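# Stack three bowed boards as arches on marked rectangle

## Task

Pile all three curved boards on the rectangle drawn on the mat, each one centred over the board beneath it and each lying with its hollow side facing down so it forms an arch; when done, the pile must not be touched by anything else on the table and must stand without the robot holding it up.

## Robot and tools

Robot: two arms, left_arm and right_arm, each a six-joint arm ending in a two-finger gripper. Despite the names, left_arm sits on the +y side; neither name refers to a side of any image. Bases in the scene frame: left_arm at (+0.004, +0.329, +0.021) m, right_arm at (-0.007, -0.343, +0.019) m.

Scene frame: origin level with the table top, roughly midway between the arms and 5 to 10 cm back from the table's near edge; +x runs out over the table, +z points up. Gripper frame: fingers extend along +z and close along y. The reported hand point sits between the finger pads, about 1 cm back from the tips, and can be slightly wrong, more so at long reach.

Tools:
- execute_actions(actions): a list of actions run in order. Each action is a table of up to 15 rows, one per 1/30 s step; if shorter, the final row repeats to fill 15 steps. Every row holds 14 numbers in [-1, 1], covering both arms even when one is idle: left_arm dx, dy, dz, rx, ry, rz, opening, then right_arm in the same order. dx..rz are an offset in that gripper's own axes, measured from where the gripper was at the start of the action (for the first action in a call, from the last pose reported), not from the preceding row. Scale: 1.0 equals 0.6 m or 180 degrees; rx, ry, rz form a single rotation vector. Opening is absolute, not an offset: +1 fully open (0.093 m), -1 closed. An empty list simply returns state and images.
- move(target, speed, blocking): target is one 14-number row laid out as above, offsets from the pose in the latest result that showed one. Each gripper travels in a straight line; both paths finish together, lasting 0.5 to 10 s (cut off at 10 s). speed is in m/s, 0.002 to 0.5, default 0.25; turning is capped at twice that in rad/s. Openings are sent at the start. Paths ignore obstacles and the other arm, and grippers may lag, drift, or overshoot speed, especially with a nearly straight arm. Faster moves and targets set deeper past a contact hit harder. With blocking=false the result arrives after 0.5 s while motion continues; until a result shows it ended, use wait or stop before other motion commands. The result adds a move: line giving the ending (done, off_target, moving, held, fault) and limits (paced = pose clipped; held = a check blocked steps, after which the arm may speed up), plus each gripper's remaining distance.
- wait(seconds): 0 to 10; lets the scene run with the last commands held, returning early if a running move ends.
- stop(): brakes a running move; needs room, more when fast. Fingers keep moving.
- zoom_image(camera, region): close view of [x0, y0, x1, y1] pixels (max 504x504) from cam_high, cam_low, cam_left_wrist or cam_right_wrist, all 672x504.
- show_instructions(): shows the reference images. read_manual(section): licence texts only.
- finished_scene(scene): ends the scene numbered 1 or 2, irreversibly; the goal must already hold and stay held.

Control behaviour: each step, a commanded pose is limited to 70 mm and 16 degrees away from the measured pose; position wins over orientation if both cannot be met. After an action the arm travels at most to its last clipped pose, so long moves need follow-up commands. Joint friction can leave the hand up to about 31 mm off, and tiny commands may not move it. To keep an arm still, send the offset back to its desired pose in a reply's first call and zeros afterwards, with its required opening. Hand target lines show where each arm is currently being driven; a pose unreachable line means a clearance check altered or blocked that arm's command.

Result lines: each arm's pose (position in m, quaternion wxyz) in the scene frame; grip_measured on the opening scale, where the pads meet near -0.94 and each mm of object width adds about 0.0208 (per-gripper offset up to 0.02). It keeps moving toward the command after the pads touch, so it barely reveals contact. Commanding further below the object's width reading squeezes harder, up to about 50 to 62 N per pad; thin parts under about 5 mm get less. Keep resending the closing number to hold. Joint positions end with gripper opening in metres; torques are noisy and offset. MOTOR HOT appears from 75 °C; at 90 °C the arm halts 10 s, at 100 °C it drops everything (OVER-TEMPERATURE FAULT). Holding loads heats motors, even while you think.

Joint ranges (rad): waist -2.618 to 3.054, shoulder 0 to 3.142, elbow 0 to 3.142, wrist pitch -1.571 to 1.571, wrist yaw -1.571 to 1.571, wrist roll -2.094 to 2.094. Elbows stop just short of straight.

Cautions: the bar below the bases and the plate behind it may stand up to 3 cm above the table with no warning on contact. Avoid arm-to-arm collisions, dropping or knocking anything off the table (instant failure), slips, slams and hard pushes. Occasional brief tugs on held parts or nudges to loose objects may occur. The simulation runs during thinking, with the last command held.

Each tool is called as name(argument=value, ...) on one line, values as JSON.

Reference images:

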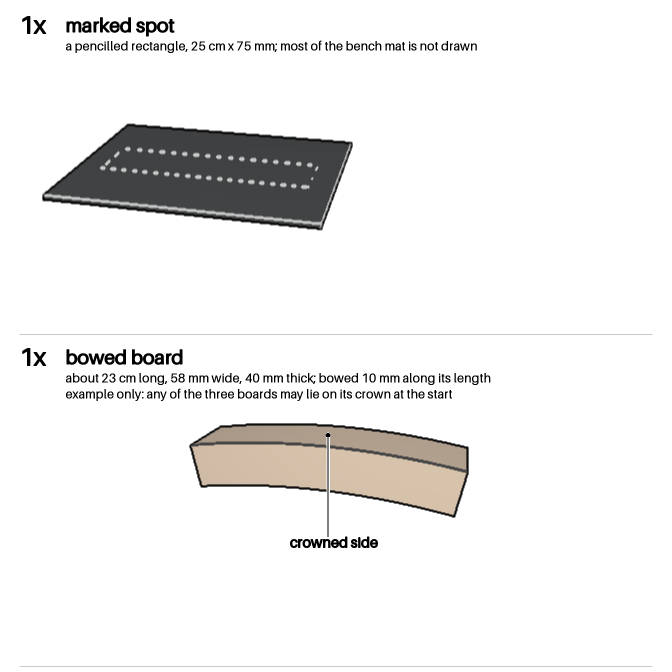

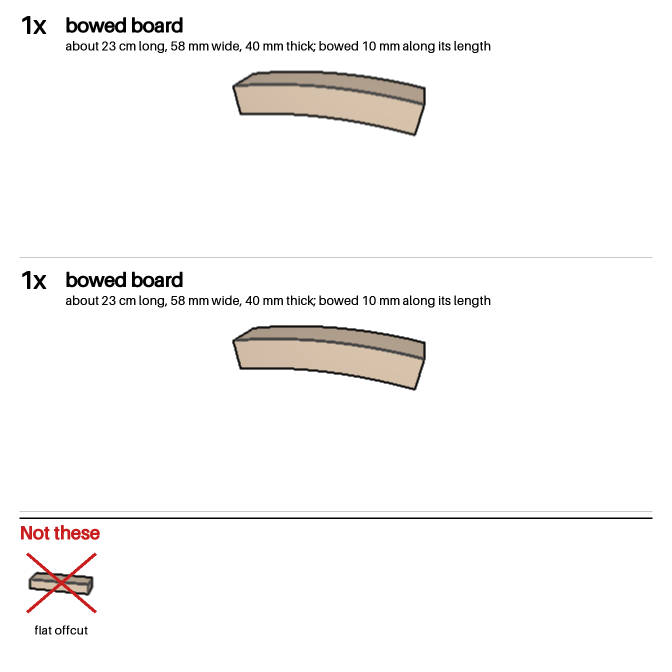

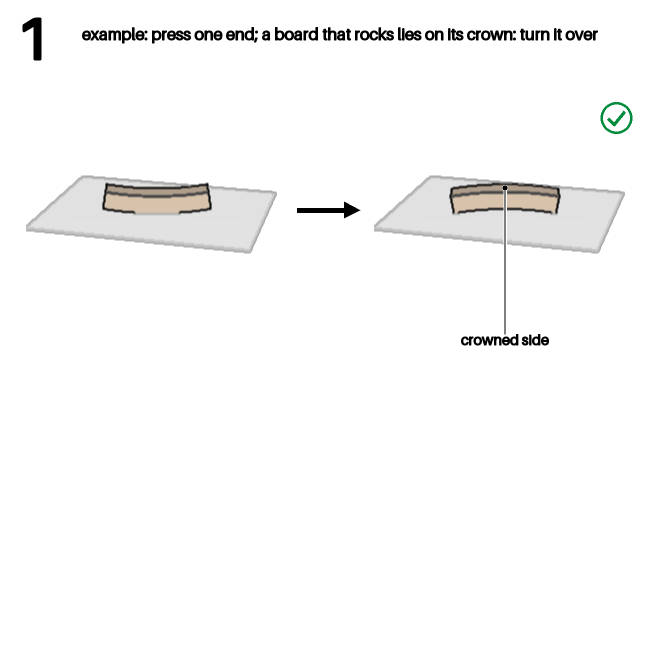

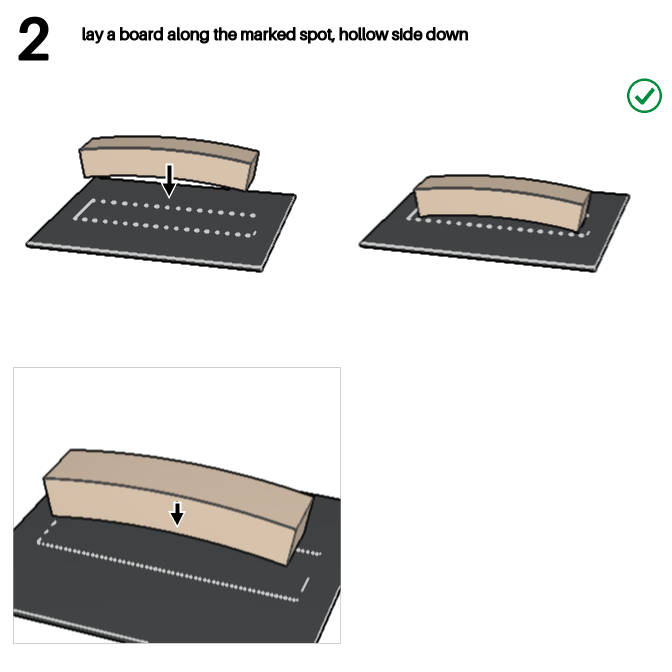

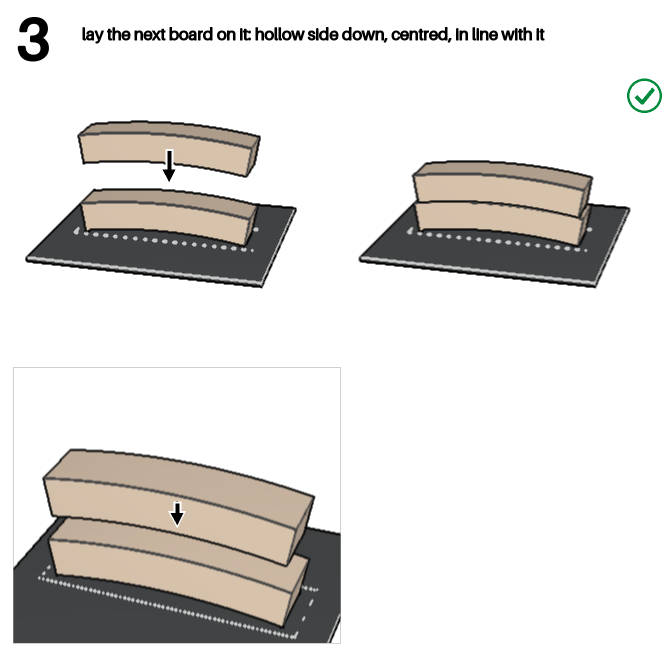

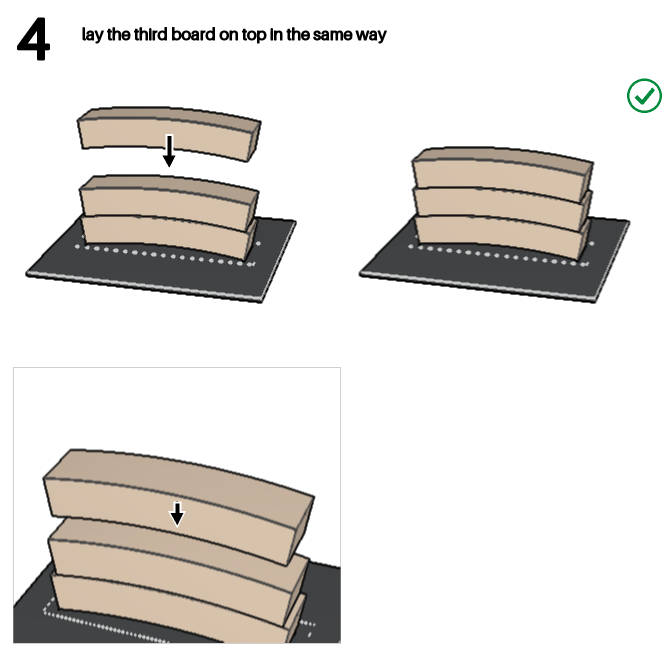

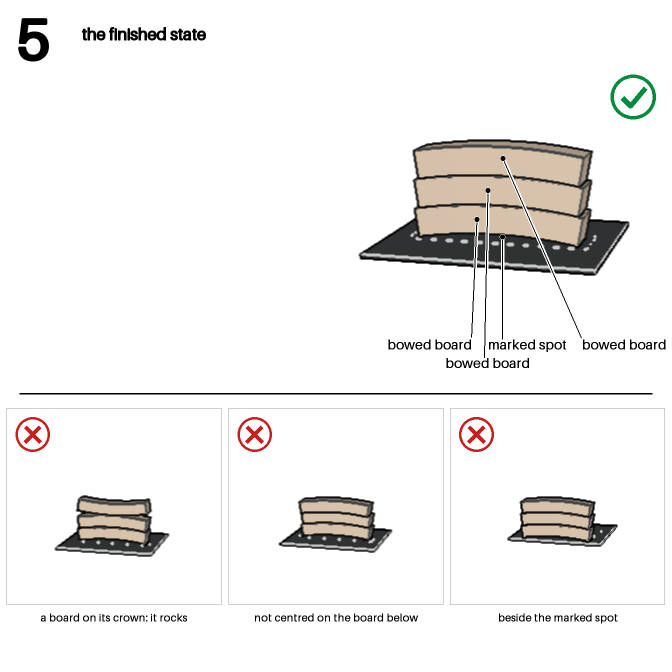

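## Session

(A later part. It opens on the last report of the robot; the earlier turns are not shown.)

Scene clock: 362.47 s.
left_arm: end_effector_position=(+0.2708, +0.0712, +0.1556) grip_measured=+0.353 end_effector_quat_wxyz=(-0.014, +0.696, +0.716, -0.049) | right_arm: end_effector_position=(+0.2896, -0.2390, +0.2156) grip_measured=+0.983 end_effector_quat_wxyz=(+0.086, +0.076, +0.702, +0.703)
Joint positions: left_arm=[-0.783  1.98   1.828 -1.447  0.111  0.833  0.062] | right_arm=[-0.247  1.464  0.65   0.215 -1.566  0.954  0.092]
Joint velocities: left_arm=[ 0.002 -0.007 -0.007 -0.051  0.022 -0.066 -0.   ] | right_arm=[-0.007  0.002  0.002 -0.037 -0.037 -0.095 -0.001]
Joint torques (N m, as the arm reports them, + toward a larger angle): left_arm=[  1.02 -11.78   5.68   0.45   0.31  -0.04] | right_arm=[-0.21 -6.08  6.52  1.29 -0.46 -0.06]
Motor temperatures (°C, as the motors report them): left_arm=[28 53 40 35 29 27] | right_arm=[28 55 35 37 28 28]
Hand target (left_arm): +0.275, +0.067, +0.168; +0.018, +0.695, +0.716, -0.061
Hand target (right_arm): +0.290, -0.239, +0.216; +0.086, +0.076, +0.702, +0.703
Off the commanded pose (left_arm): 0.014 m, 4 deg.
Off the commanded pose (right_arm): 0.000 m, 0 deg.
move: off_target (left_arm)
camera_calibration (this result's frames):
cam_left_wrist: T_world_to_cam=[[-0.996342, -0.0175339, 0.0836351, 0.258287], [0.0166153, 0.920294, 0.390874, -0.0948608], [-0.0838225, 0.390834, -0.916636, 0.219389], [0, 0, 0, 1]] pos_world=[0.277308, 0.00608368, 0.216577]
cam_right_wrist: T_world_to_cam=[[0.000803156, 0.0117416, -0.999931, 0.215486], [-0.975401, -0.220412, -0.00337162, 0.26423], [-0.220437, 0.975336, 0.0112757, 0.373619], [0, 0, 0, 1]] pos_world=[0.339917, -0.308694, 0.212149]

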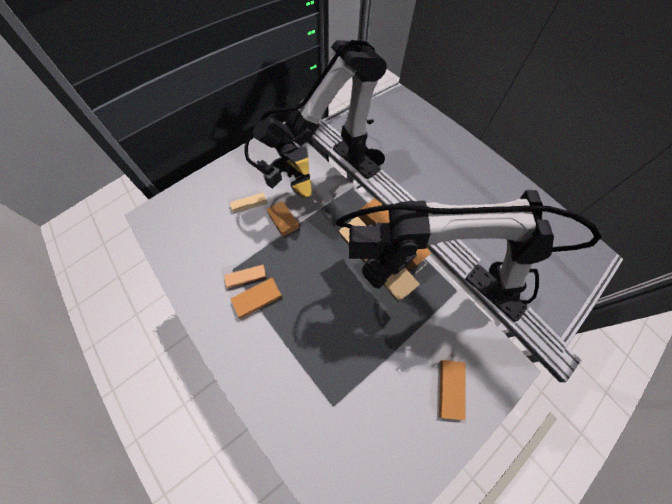

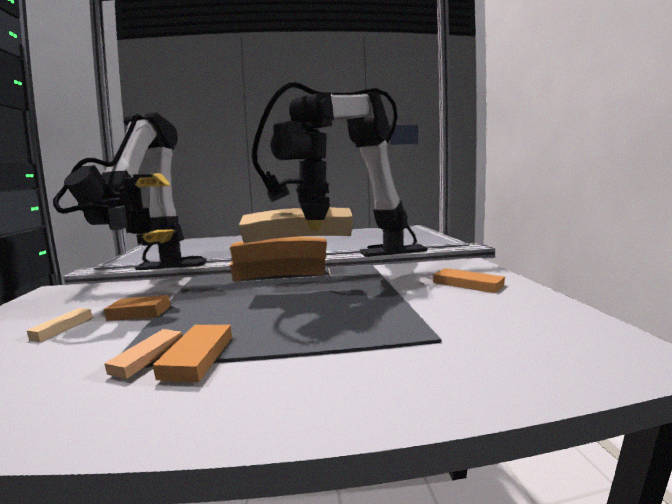

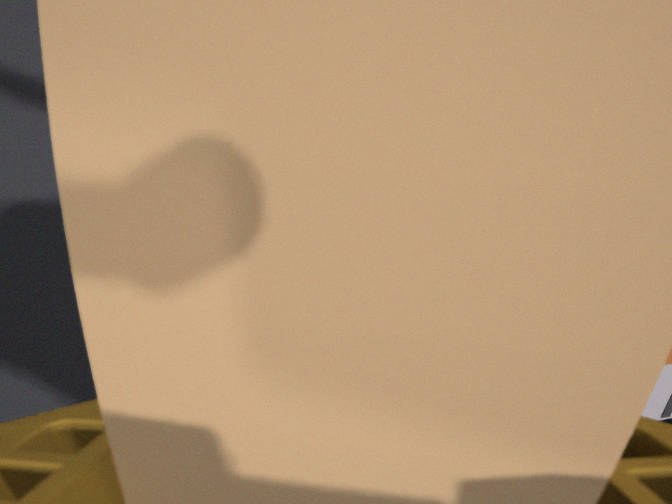

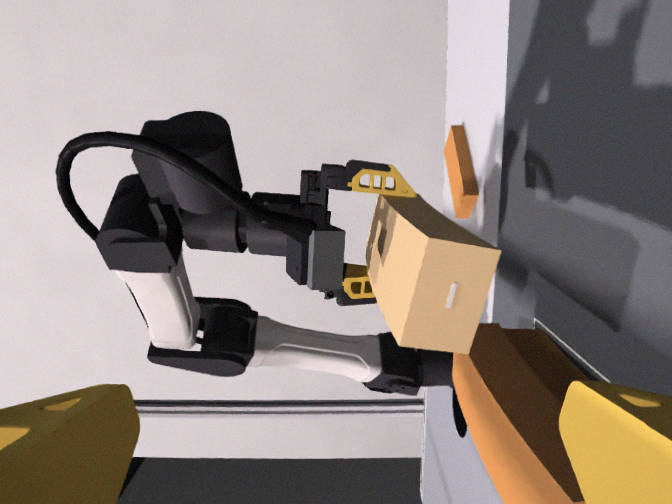

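move(target=[-0.05,-0.217,-0.035,-0.03,-0.045,0.005,-0.2,0,0,0,0,0,0,1], speed=0.15)

zoom_image(camera="cam_low", region=[200,190,360,300])

zoom_image(camera="cam_high", region=[330,170,470,300])

Scene clock: 369.70 s.
left_arm: end_effector_position=(+0.1425, +0.0478, +0.1794) grip_measured=+0.352 end_effector_quat_wxyz=(+0.037, +0.698, +0.714, -0.049) | right_arm: end_effector_position=(+0.2896, -0.2390, +0.2156) grip_measured=+0.983 end_effector_quat_wxyz=(+0.086, +0.076, +0.702, +0.703)
Joint positions: left_arm=[-1.131  1.625  1.483 -1.321  0.086  0.483  0.062] | right_arm=[-0.247  1.464  0.65   0.215 -1.566  0.954  0.092]
Joint velocities: left_arm=[-0.012 -0.012  0.017 -0.007  0.007  0.007 -0.001] | right_arm=[-0.012  0.007  0.002  0.022  0.022  0.007  0.   ]
Joint torques (N m, as the arm reports them, + toward a larger angle): left_arm=[-0.38 -8.91  5.67  0.9   0.1  -0.15] | right_arm=[-0.14 -6.07  6.94  1.33 -0.51 -0.1 ]
Motor temperatures (°C, as the motors report them): left_arm=[28 55 40 34 29 27] | right_arm=[28 53 35 37 28 28]
Hand target (left_arm): +0.145, +0.039, +0.189; +0.070, +0.697, +0.711, -0.062
Hand target (right_arm): +0.290, -0.239, +0.216; +0.086, +0.076, +0.702, +0.703
Off the commanded pose (left_arm): 0.014 m, 4 deg.
Off the commanded pose (right_arm): 0.000 m, 0 deg.
move: off_target (left_arm)
camera_calibration (this result's frames):
cam_left_wrist: T_world_to_cam=[[-0.999831, -0.0132756, 0.0127131, 0.141064], [-0.00841308, 0.945456, 0.32564, -0.0663647], [-0.0163427, 0.325478, -0.945408, 0.238269], [0, 0, 0, 1]] pos_world=[0.144375, -0.0129336, 0.245079]
cam_right_wrist: T_world_to_cam=[[0.000803156, 0.0117416, -0.999931, 0.215486], [-0.975401, -0.220412, -0.00337162, 0.26423], [-0.220437, 0.975336, 0.0112757, 0.373619], [0, 0, 0, 1]] pos_world=[0.339917, -0.308694, 0.212149]

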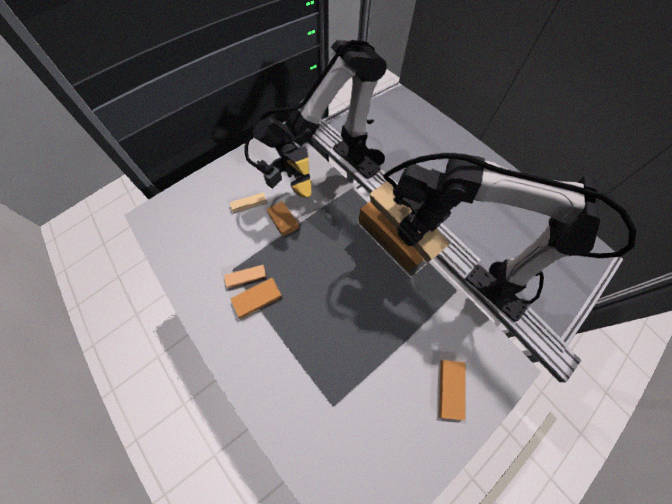

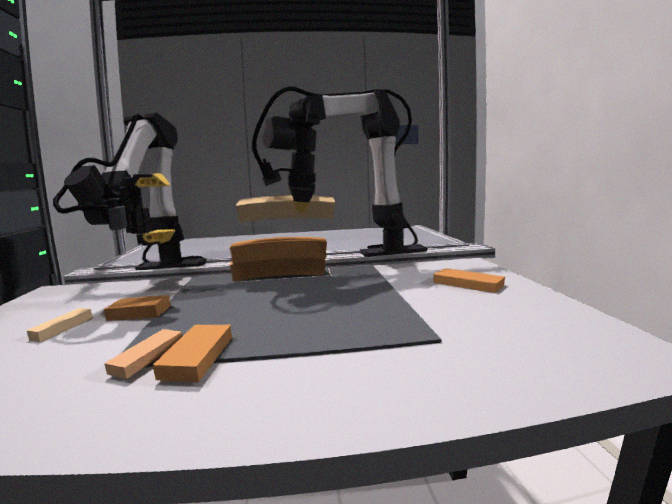

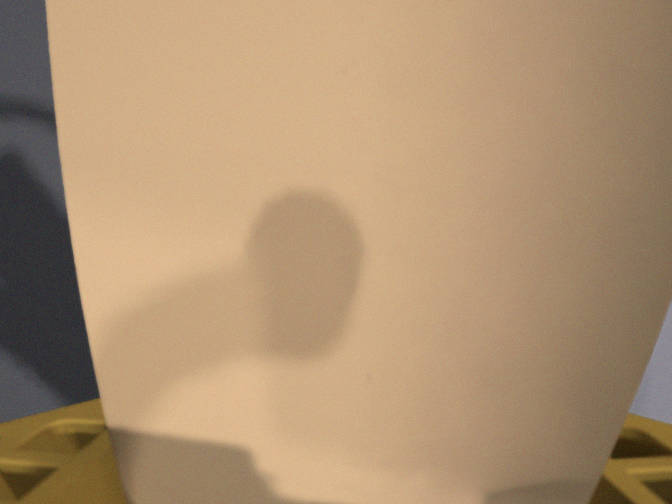

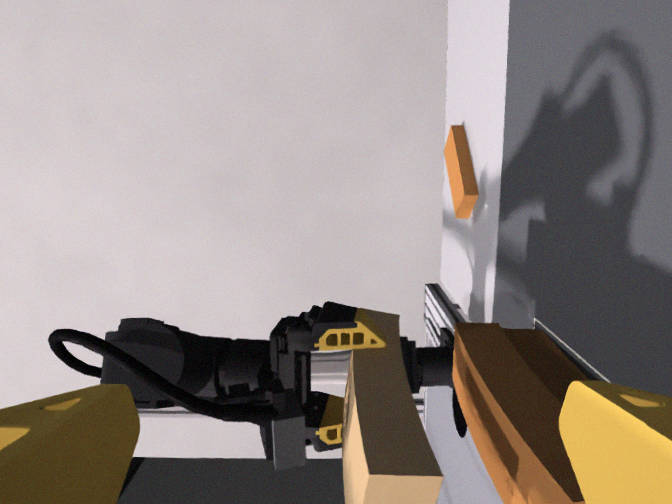

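Region (200, 190, 360, 300) of cam_low's 672x504 image, scaled by 3.150, with more detail than that image has; it fills the top 346 rows of this view, and the rest is white.

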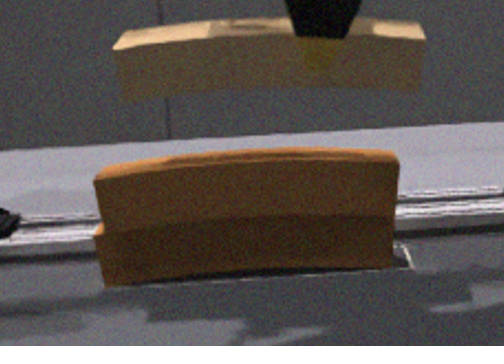

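Region (330, 170, 470, 300) of cam_high's 672x504 image, scaled by 3.600, with more detail than that image has; it fills the top 468 rows of this view, and the rest is white.

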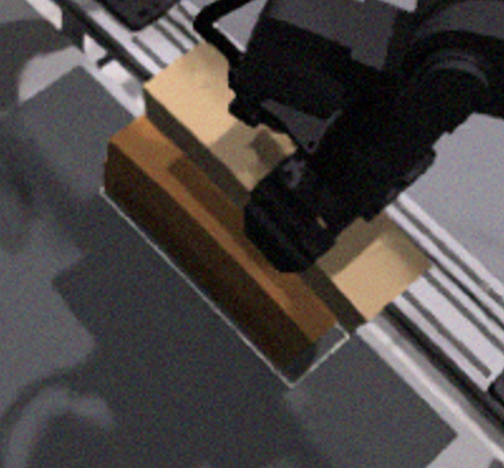

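move(target=[-0.033,-0.004,0.045,0,-0.015,0,-0.2,0,0,0,0,0,0,1], speed=0.08)

zoom_image(camera="cam_low", region=[200,190,360,300])

zoom_image(camera="cam_high", region=[330,170,470,300])

Scene clock: 373.60 s.
left_arm: end_effector_position=(+0.1408, +0.0374, +0.1515) grip_measured=+0.352 end_effector_quat_wxyz=(+0.031, +0.695, +0.717, -0.047) | right_arm: end_effector_position=(+0.2896, -0.2390, +0.2156) grip_measured=+0.983 end_effector_quat_wxyz=(+0.086, +0.076, +0.702, +0.703)
Joint positions: left_arm=[-1.154  1.662  1.415 -1.225  0.084  0.453  0.062] | right_arm=[-0.247  1.464  0.65   0.215 -1.566  0.954  0.092]
Joint velocities: left_arm=[-0.007  0.002 -0.007 -0.037 -0.051 -0.037 -0.   ] | right_arm=[-0.007  0.007 -0.012 -0.066  0.037  0.037  0.   ]
Joint torques (N m, as the arm reports them, + toward a larger angle): left_arm=[-0.81 -7.38  6.15  0.83  0.23 -0.11] | right_arm=[-0.16 -5.82  6.8   1.32 -0.49 -0.01]
Motor temperatures (°C, as the motors report them): left_arm=[28 54 40 34 29 27] | right_arm=[28 51 35 37 28 28]
Hand target (left_arm): +0.140, +0.025, +0.156; +0.053, +0.697, +0.713, -0.065
Hand target (right_arm): +0.290, -0.239, +0.216; +0.086, +0.076, +0.702, +0.703
Off the commanded pose (left_arm): 0.013 m, 3 deg.
Off the commanded pose (right_arm): 0.000 m, 0 deg.
move: off_target (left_arm)
camera_calibration (this result's frames):
cam_left_wrist: T_world_to_cam=[[-0.999582, -0.0215337, 0.0193018, 0.13887], [-0.013823, 0.942064, 0.335147, -0.0480765], [-0.0254005, 0.33474, -0.941968, 0.215675], [0, 0, 0, 1]] pos_world=[0.143626, -0.0239134, 0.216591]
cam_right_wrist: T_world_to_cam=[[0.000803156, 0.0117416, -0.999931, 0.215486], [-0.975401, -0.220412, -0.00337162, 0.26423], [-0.220437, 0.975336, 0.0112757, 0.373619], [0, 0, 0, 1]] pos_world=[0.339917, -0.308694, 0.212149]

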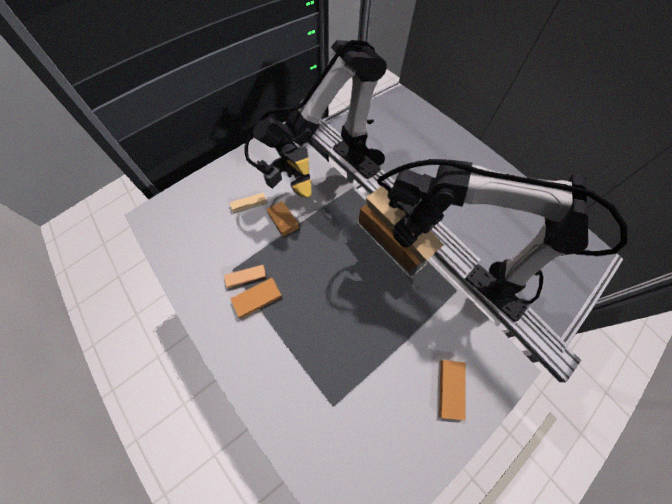

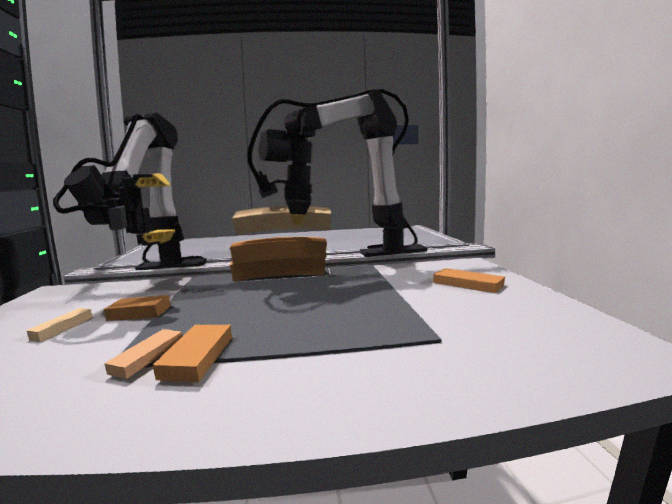

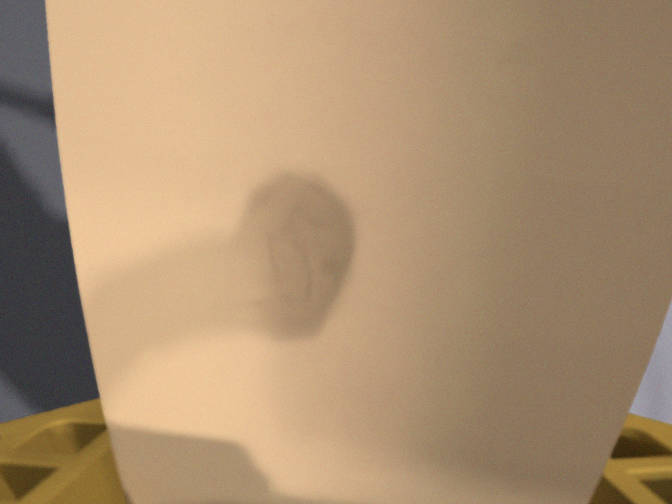

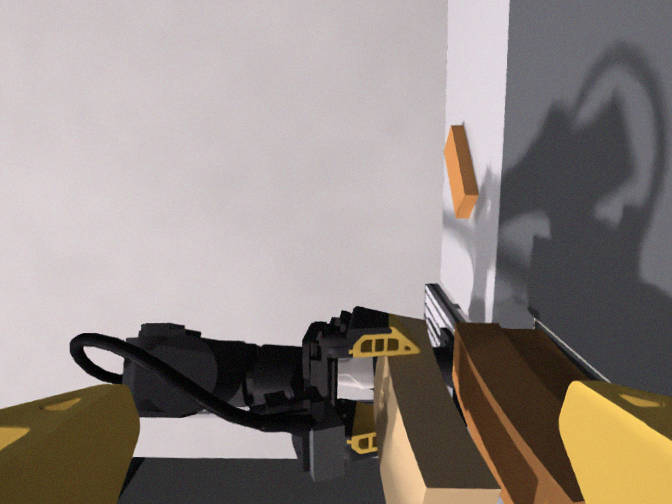

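Region (200, 190, 360, 300) of cam_low's 672x504 image, scaled by 3.150, with more detail than that image has; it fills the top 346 rows of this view, and the rest is white.

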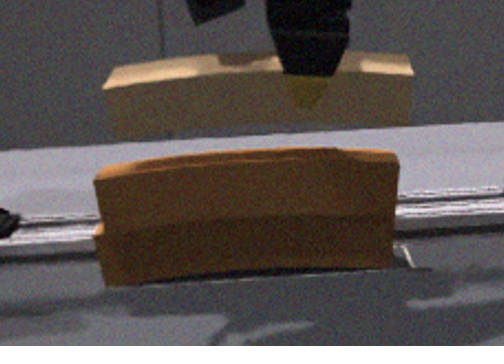

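Region (330, 170, 470, 300) of cam_high's 672x504 image, scaled by 3.600, with more detail than that image has; it fills the top 468 rows of this view, and the rest is white.

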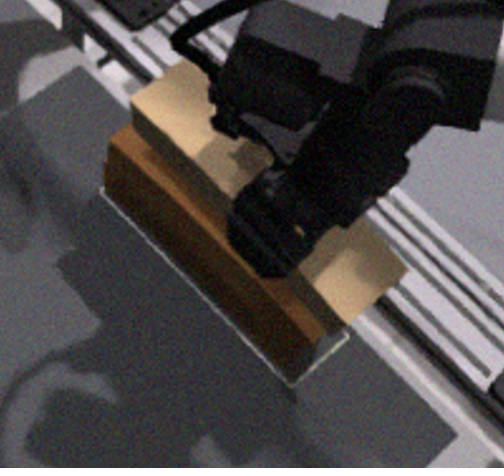

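move(target=[-0.036,0,0.008,0,-0.015,0,-0.2,0,0,0,0,0,0,1], speed=0.05)

zoom_image(camera="cam_low", region=[200,190,360,300])

zoom_image(camera="cam_high", region=[330,170,470,300])

Scene clock: 377.23 s.
left_arm: end_effector_position=(+0.1395, +0.0338, +0.1390) grip_measured=+0.352 end_effector_quat_wxyz=(+0.015, +0.692, +0.720, -0.042) | right_arm: end_effector_position=(+0.2896, -0.2390, +0.2156) grip_measured=+0.983 end_effector_quat_wxyz=(+0.086, +0.076, +0.702, +0.703)
Joint positions: left_arm=[-1.164  1.704  1.415 -1.215  0.083  0.435  0.062] | right_arm=[-0.247  1.464  0.65   0.215 -1.566  0.954  0.092]
Joint velocities: left_arm=[ 0.002 -0.007 -0.012  0.022 -0.007  0.007 -0.   ] | right_arm=[ 0.002 -0.002  0.007  0.022 -0.037 -0.051  0.002]
Joint torques (N m, as the arm reports them, + toward a larger angle): left_arm=[-0.94 -7.65  7.8   0.73  0.19 -0.14] | right_arm=[-0.36 -5.86  6.8   1.31 -0.46 -0.12]
Motor temperatures (°C, as the motors report them): left_arm=[28 54 40 34 29 27] | right_arm=[28 50 35 37 28 28]
Hand target (left_arm): +0.141, +0.016, +0.150; +0.047, +0.694, +0.716, -0.064
Hand target (right_arm): +0.290, -0.239, +0.216; +0.086, +0.076, +0.702, +0.703
Off the commanded pose (left_arm): 0.021 m, 5 deg.
Off the commanded pose (right_arm): 0.000 m, 0 deg.
move: off_target (left_arm)
camera_calibration (this result's frames):
cam_left_wrist: T_world_to_cam=[[-0.998948, -0.0299492, 0.0347186, 0.135734], [-0.0153092, 0.931607, 0.363144, -0.0437599], [-0.0432199, 0.362231, -0.931086, 0.205104], [0, 0, 0, 1]] pos_world=[0.143786, -0.0294627, 0.202148]
cam_right_wrist: T_world_to_cam=[[0.000803156, 0.0117416, -0.999931, 0.215486], [-0.975401, -0.220412, -0.00337162, 0.26423], [-0.220437, 0.975336, 0.0112757, 0.373619], [0, 0, 0, 1]] pos_world=[0.339917, -0.308694, 0.212149]

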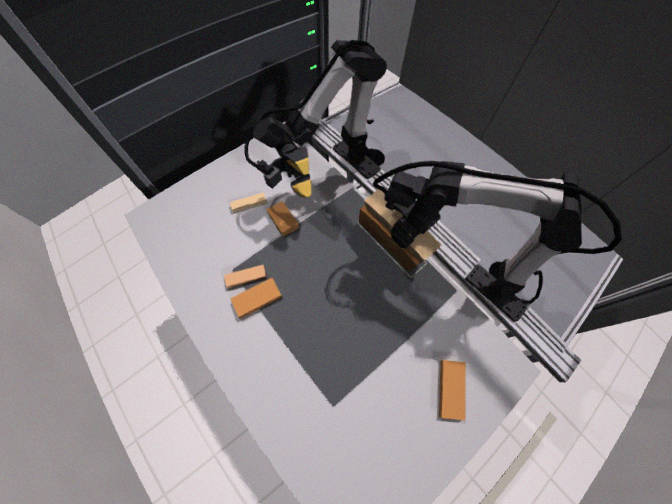

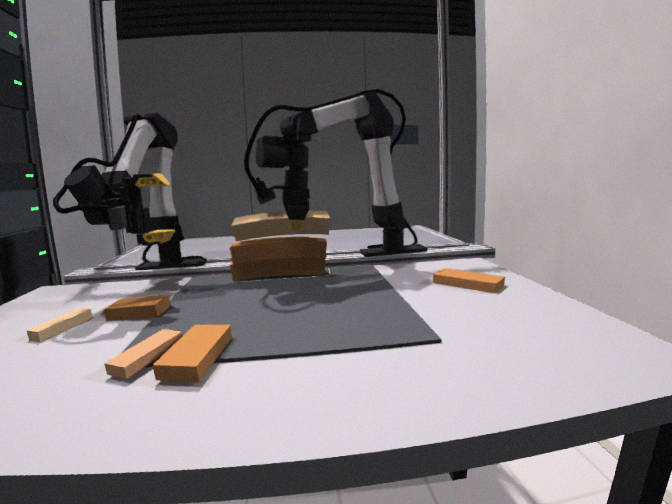

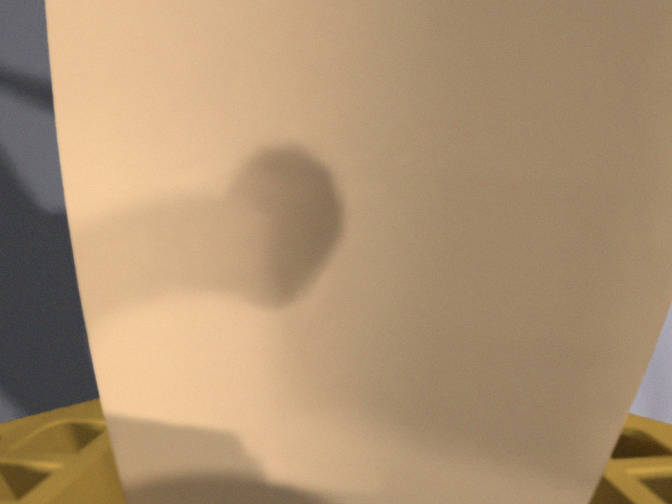

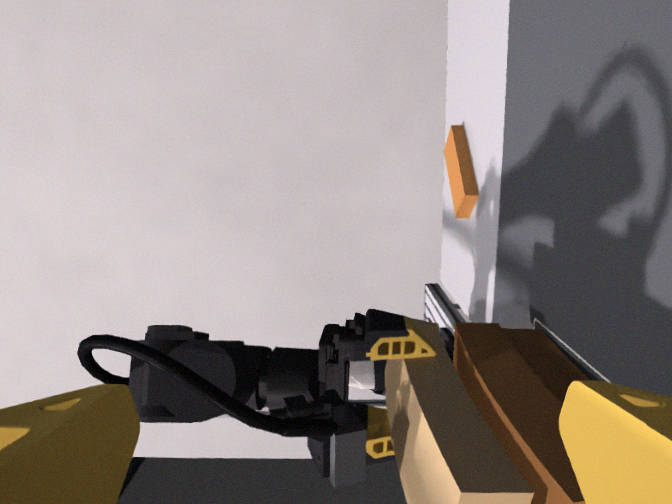

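Region (200, 190, 360, 300) of cam_low's 672x504 image, scaled by 3.150, with more detail than that image has; it fills the top 346 rows of this view, and the rest is white.

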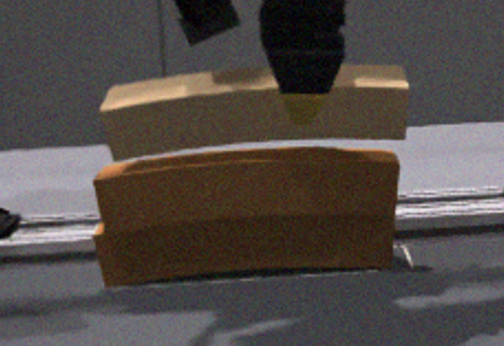

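Region (330, 170, 470, 300) of cam_high's 672x504 image, scaled by 3.600, with more detail than that image has; it fills the top 468 rows of this view, and the rest is white.

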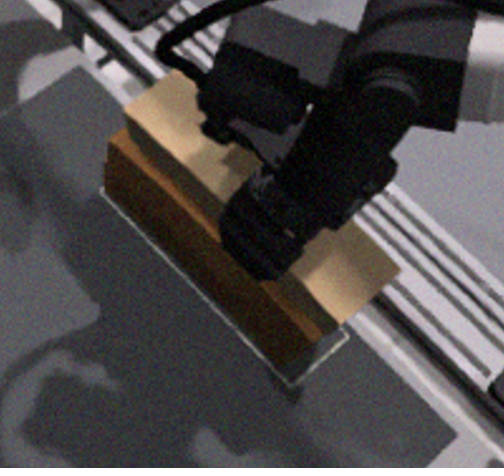

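move(target=[-0.048,0,-0.022,0,-0.035,0,-0.2,0,0,0,0,0,0,1], speed=0.05)

zoom_image(camera="cam_low", region=[200,190,360,300])

zoom_image(camera="cam_high", region=[330,170,470,300])

Scene clock: 380.70 s.
left_arm: end_effector_position=(+0.1371, +0.0307, +0.1394) grip_measured=+0.352 end_effector_quat_wxyz=(+0.014, +0.687, +0.725, -0.054) | right_arm: end_effector_position=(+0.2896, -0.2390, +0.2156) grip_measured=+0.983 end_effector_quat_wxyz=(+0.086, +0.076, +0.702, +0.703)
Joint positions: left_arm=[-1.164  1.704  1.415 -1.208  0.104  0.421  0.062] | right_arm=[-0.247  1.464  0.65   0.215 -1.566  0.954  0.092]
Joint velocities: left_arm=[ 0.012 -0.007  0.012  0.022 -0.037 -0.022  0.001] | right_arm=[ 0.002  0.012  0.002  0.037 -0.022 -0.007 -0.   ]
Joint torques (N m, as the arm reports them, + toward a larger angle): left_arm=[-0.83 -7.24  9.53  0.82  0.31 -0.14] | right_arm=[-0.08 -6.13  6.8   1.37 -0.47 -0.04]
Motor temperatures (°C, as the motors report them): left_arm=[28 53 40 34 29 27] | right_arm=[28 50 35 37 28 28]
Hand target (left_arm): +0.141, +0.008, +0.156; +0.055, +0.689, +0.718, -0.080
Hand target (right_arm): +0.290, -0.239, +0.216; +0.086, +0.076, +0.702, +0.703
Off the commanded pose (left_arm): 0.029 m, 6 deg.
Off the commanded pose (right_arm): 0.000 m, 0 deg.
move: off_target (left_arm)
camera_calibration (this result's frames):
cam_left_wrist: T_world_to_cam=[[-0.99775, -0.0419605, 0.0522849, 0.130955], [-0.0210989, 0.936812, 0.349196, -0.038469], [-0.0636335, 0.347307, -0.93559, 0.210369], [0, 0, 0, 1]] pos_world=[0.143235, -0.0315294, 0.203405]
cam_right_wrist: T_world_to_cam=[[0.000803156, 0.0117416, -0.999931, 0.215486], [-0.975401, -0.220412, -0.00337162, 0.26423], [-0.220437, 0.975336, 0.0112757, 0.373619], [0, 0, 0, 1]] pos_world=[0.339917, -0.308694, 0.212149]

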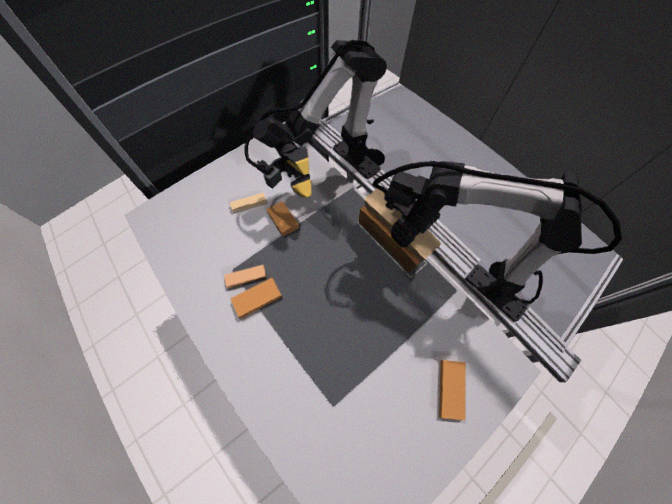

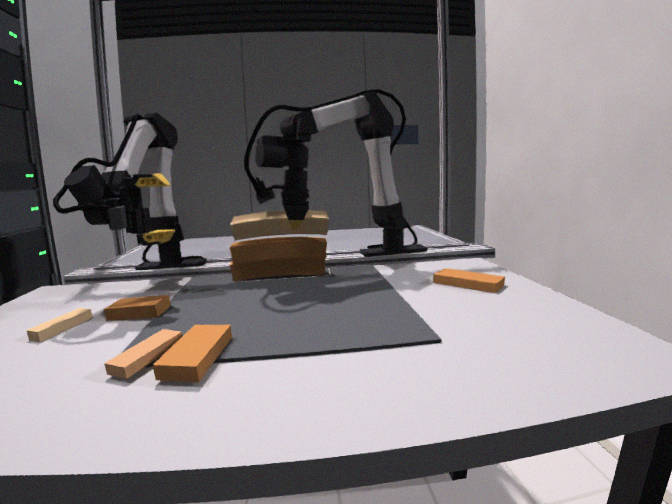

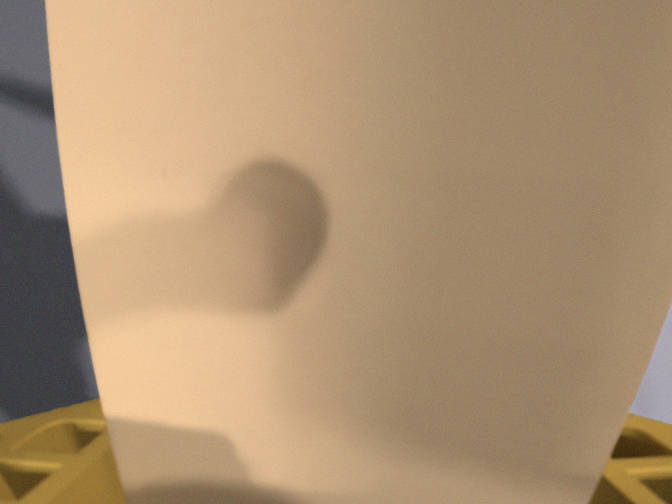

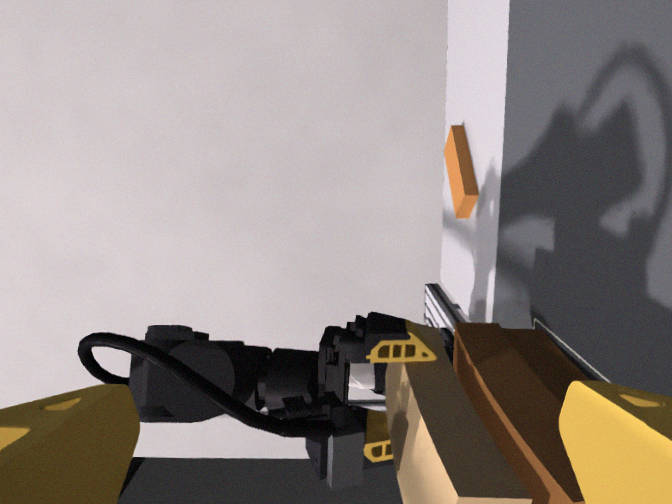

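Region (200, 190, 360, 300) of cam_low's 672x504 image, scaled by 3.150, with more detail than that image has; it fills the top 346 rows of this view, and the rest is white.

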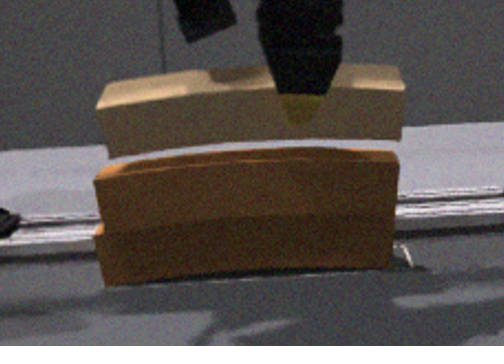

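Region (330, 170, 470, 300) of cam_high's 672x504 image, scaled by 3.600, with more detail than that image has; it fills the top 468 rows of this view, and the rest is white.

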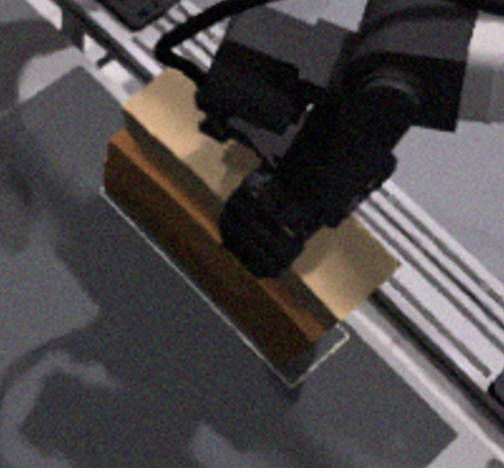

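move(target=[-0.035,0.015,0.005,-0.025,-0.025,0.03,-0.2,0,0,0,0,0,0,1], speed=0.04)

zoom_image(camera="cam_low", region=[200,190,360,300])

zoom_image(camera="cam_high", region=[330,170,470,300])

Scene clock: 385.33 s.
left_arm: end_effector_position=(+0.1456, +0.0226, +0.1339) grip_measured=+0.352 end_effector_quat_wxyz=(+0.045, +0.711, +0.700, -0.040) | right_arm: end_effector_position=(+0.2896, -0.2390, +0.2156) grip_measured=+0.983 end_effector_quat_wxyz=(+0.086, +0.076, +0.702, +0.703)
Joint positions: left_arm=[-1.174  1.704  1.391 -1.137  0.061  0.479  0.062] | right_arm=[-0.247  1.464  0.65   0.215 -1.566  0.954  0.092]
Joint velocities: left_arm=[-0.002 -0.002  0.002 -0.022 -0.022 -0.022  0.   ] | right_arm=[ 0.002  0.002 -0.002 -0.022 -0.051  0.051 -0.001]
Joint torques (N m, as the arm reports them, + toward a larger angle): left_arm=[-0.93 -7.83  6.22  0.89  0.01 -0.02] | right_arm=[-0.08 -6.17  6.85  1.36 -0.45 -0.06]
Motor temperatures (°C, as the motors report them): left_arm=[28 52 41 34 29 27] | right_arm=[28 49 35 37 28 28]
Hand target (left_arm): +0.147, +0.010, +0.138; +0.072, +0.716, +0.692, -0.051
Hand target (right_arm): +0.290, -0.239, +0.216; +0.086, +0.076, +0.702, +0.703
Off the commanded pose (left_arm): 0.013 m, 4 deg.
Off the commanded pose (right_arm): 0.000 m, 0 deg.
move: off_target (left_arm)
camera_calibration (this result's frames):
cam_left_wrist: T_world_to_cam=[[-0.999647, 0.0229282, -0.0134154, 0.14706], [0.0173089, 0.945278, 0.325806, -0.0314909], [0.0201514, 0.325459, -0.945341, 0.198171], [0, 0, 0, 1]] pos_world=[0.14356, -0.0381005, 0.199572]
cam_right_wrist: T_world_to_cam=[[0.000803156, 0.0117416, -0.999931, 0.215486], [-0.975401, -0.220412, -0.00337162, 0.26423], [-0.220437, 0.975336, 0.0112757, 0.373619], [0, 0, 0, 1]] pos_world=[0.339917, -0.308694, 0.212149]

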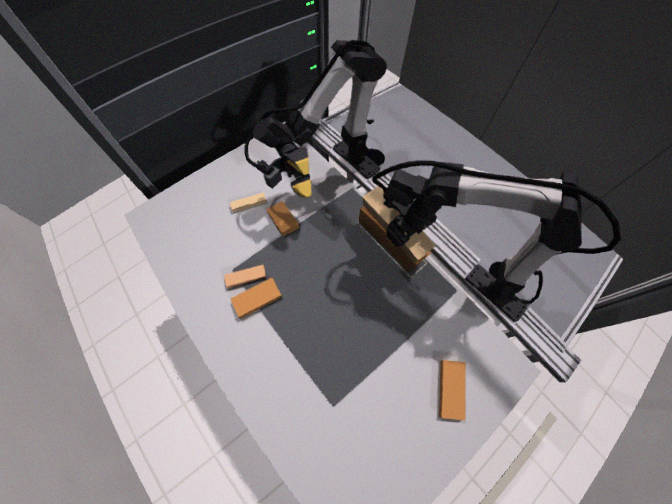

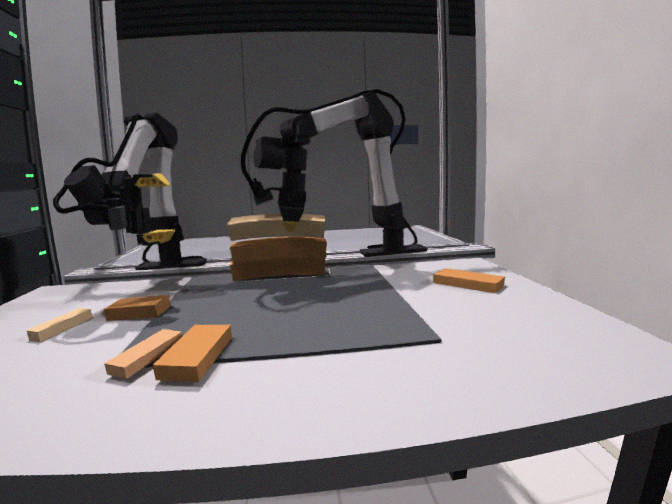

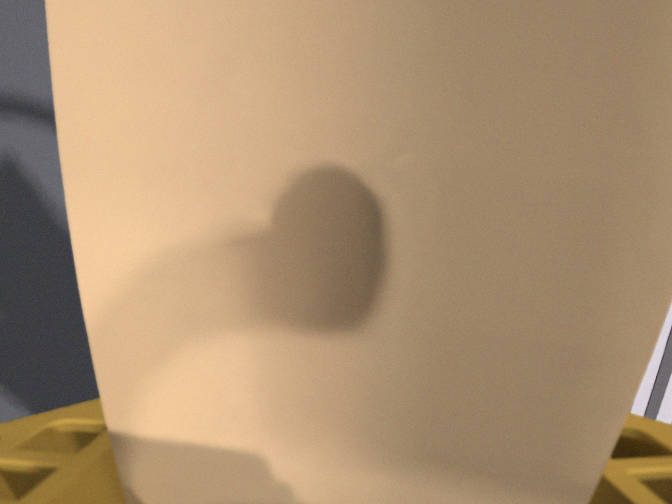

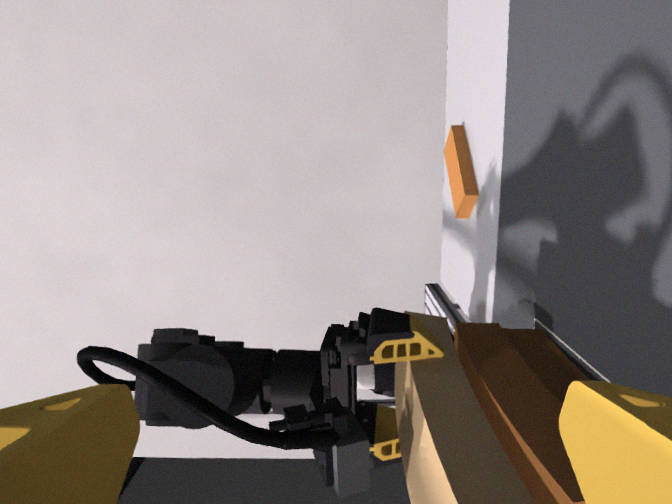

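Region (200, 190, 360, 300) of cam_low's 672x504 image, scaled by 3.150, with more detail than that image has; it fills the top 346 rows of this view, and the rest is white.

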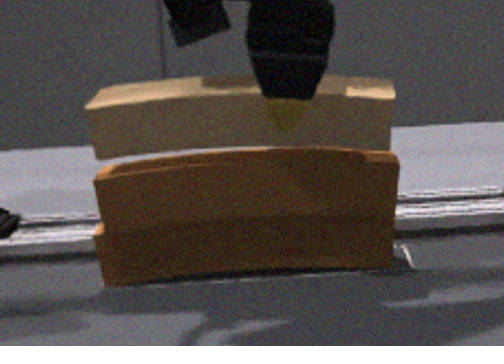

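Region (330, 170, 470, 300) of cam_high's 672x504 image, scaled by 3.600, with more detail than that image has; it fills the top 468 rows of this view, and the rest is white.

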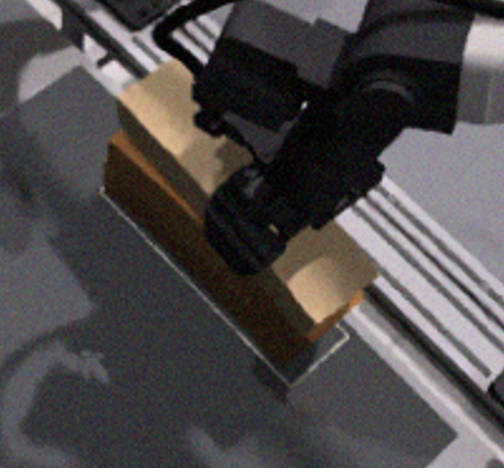

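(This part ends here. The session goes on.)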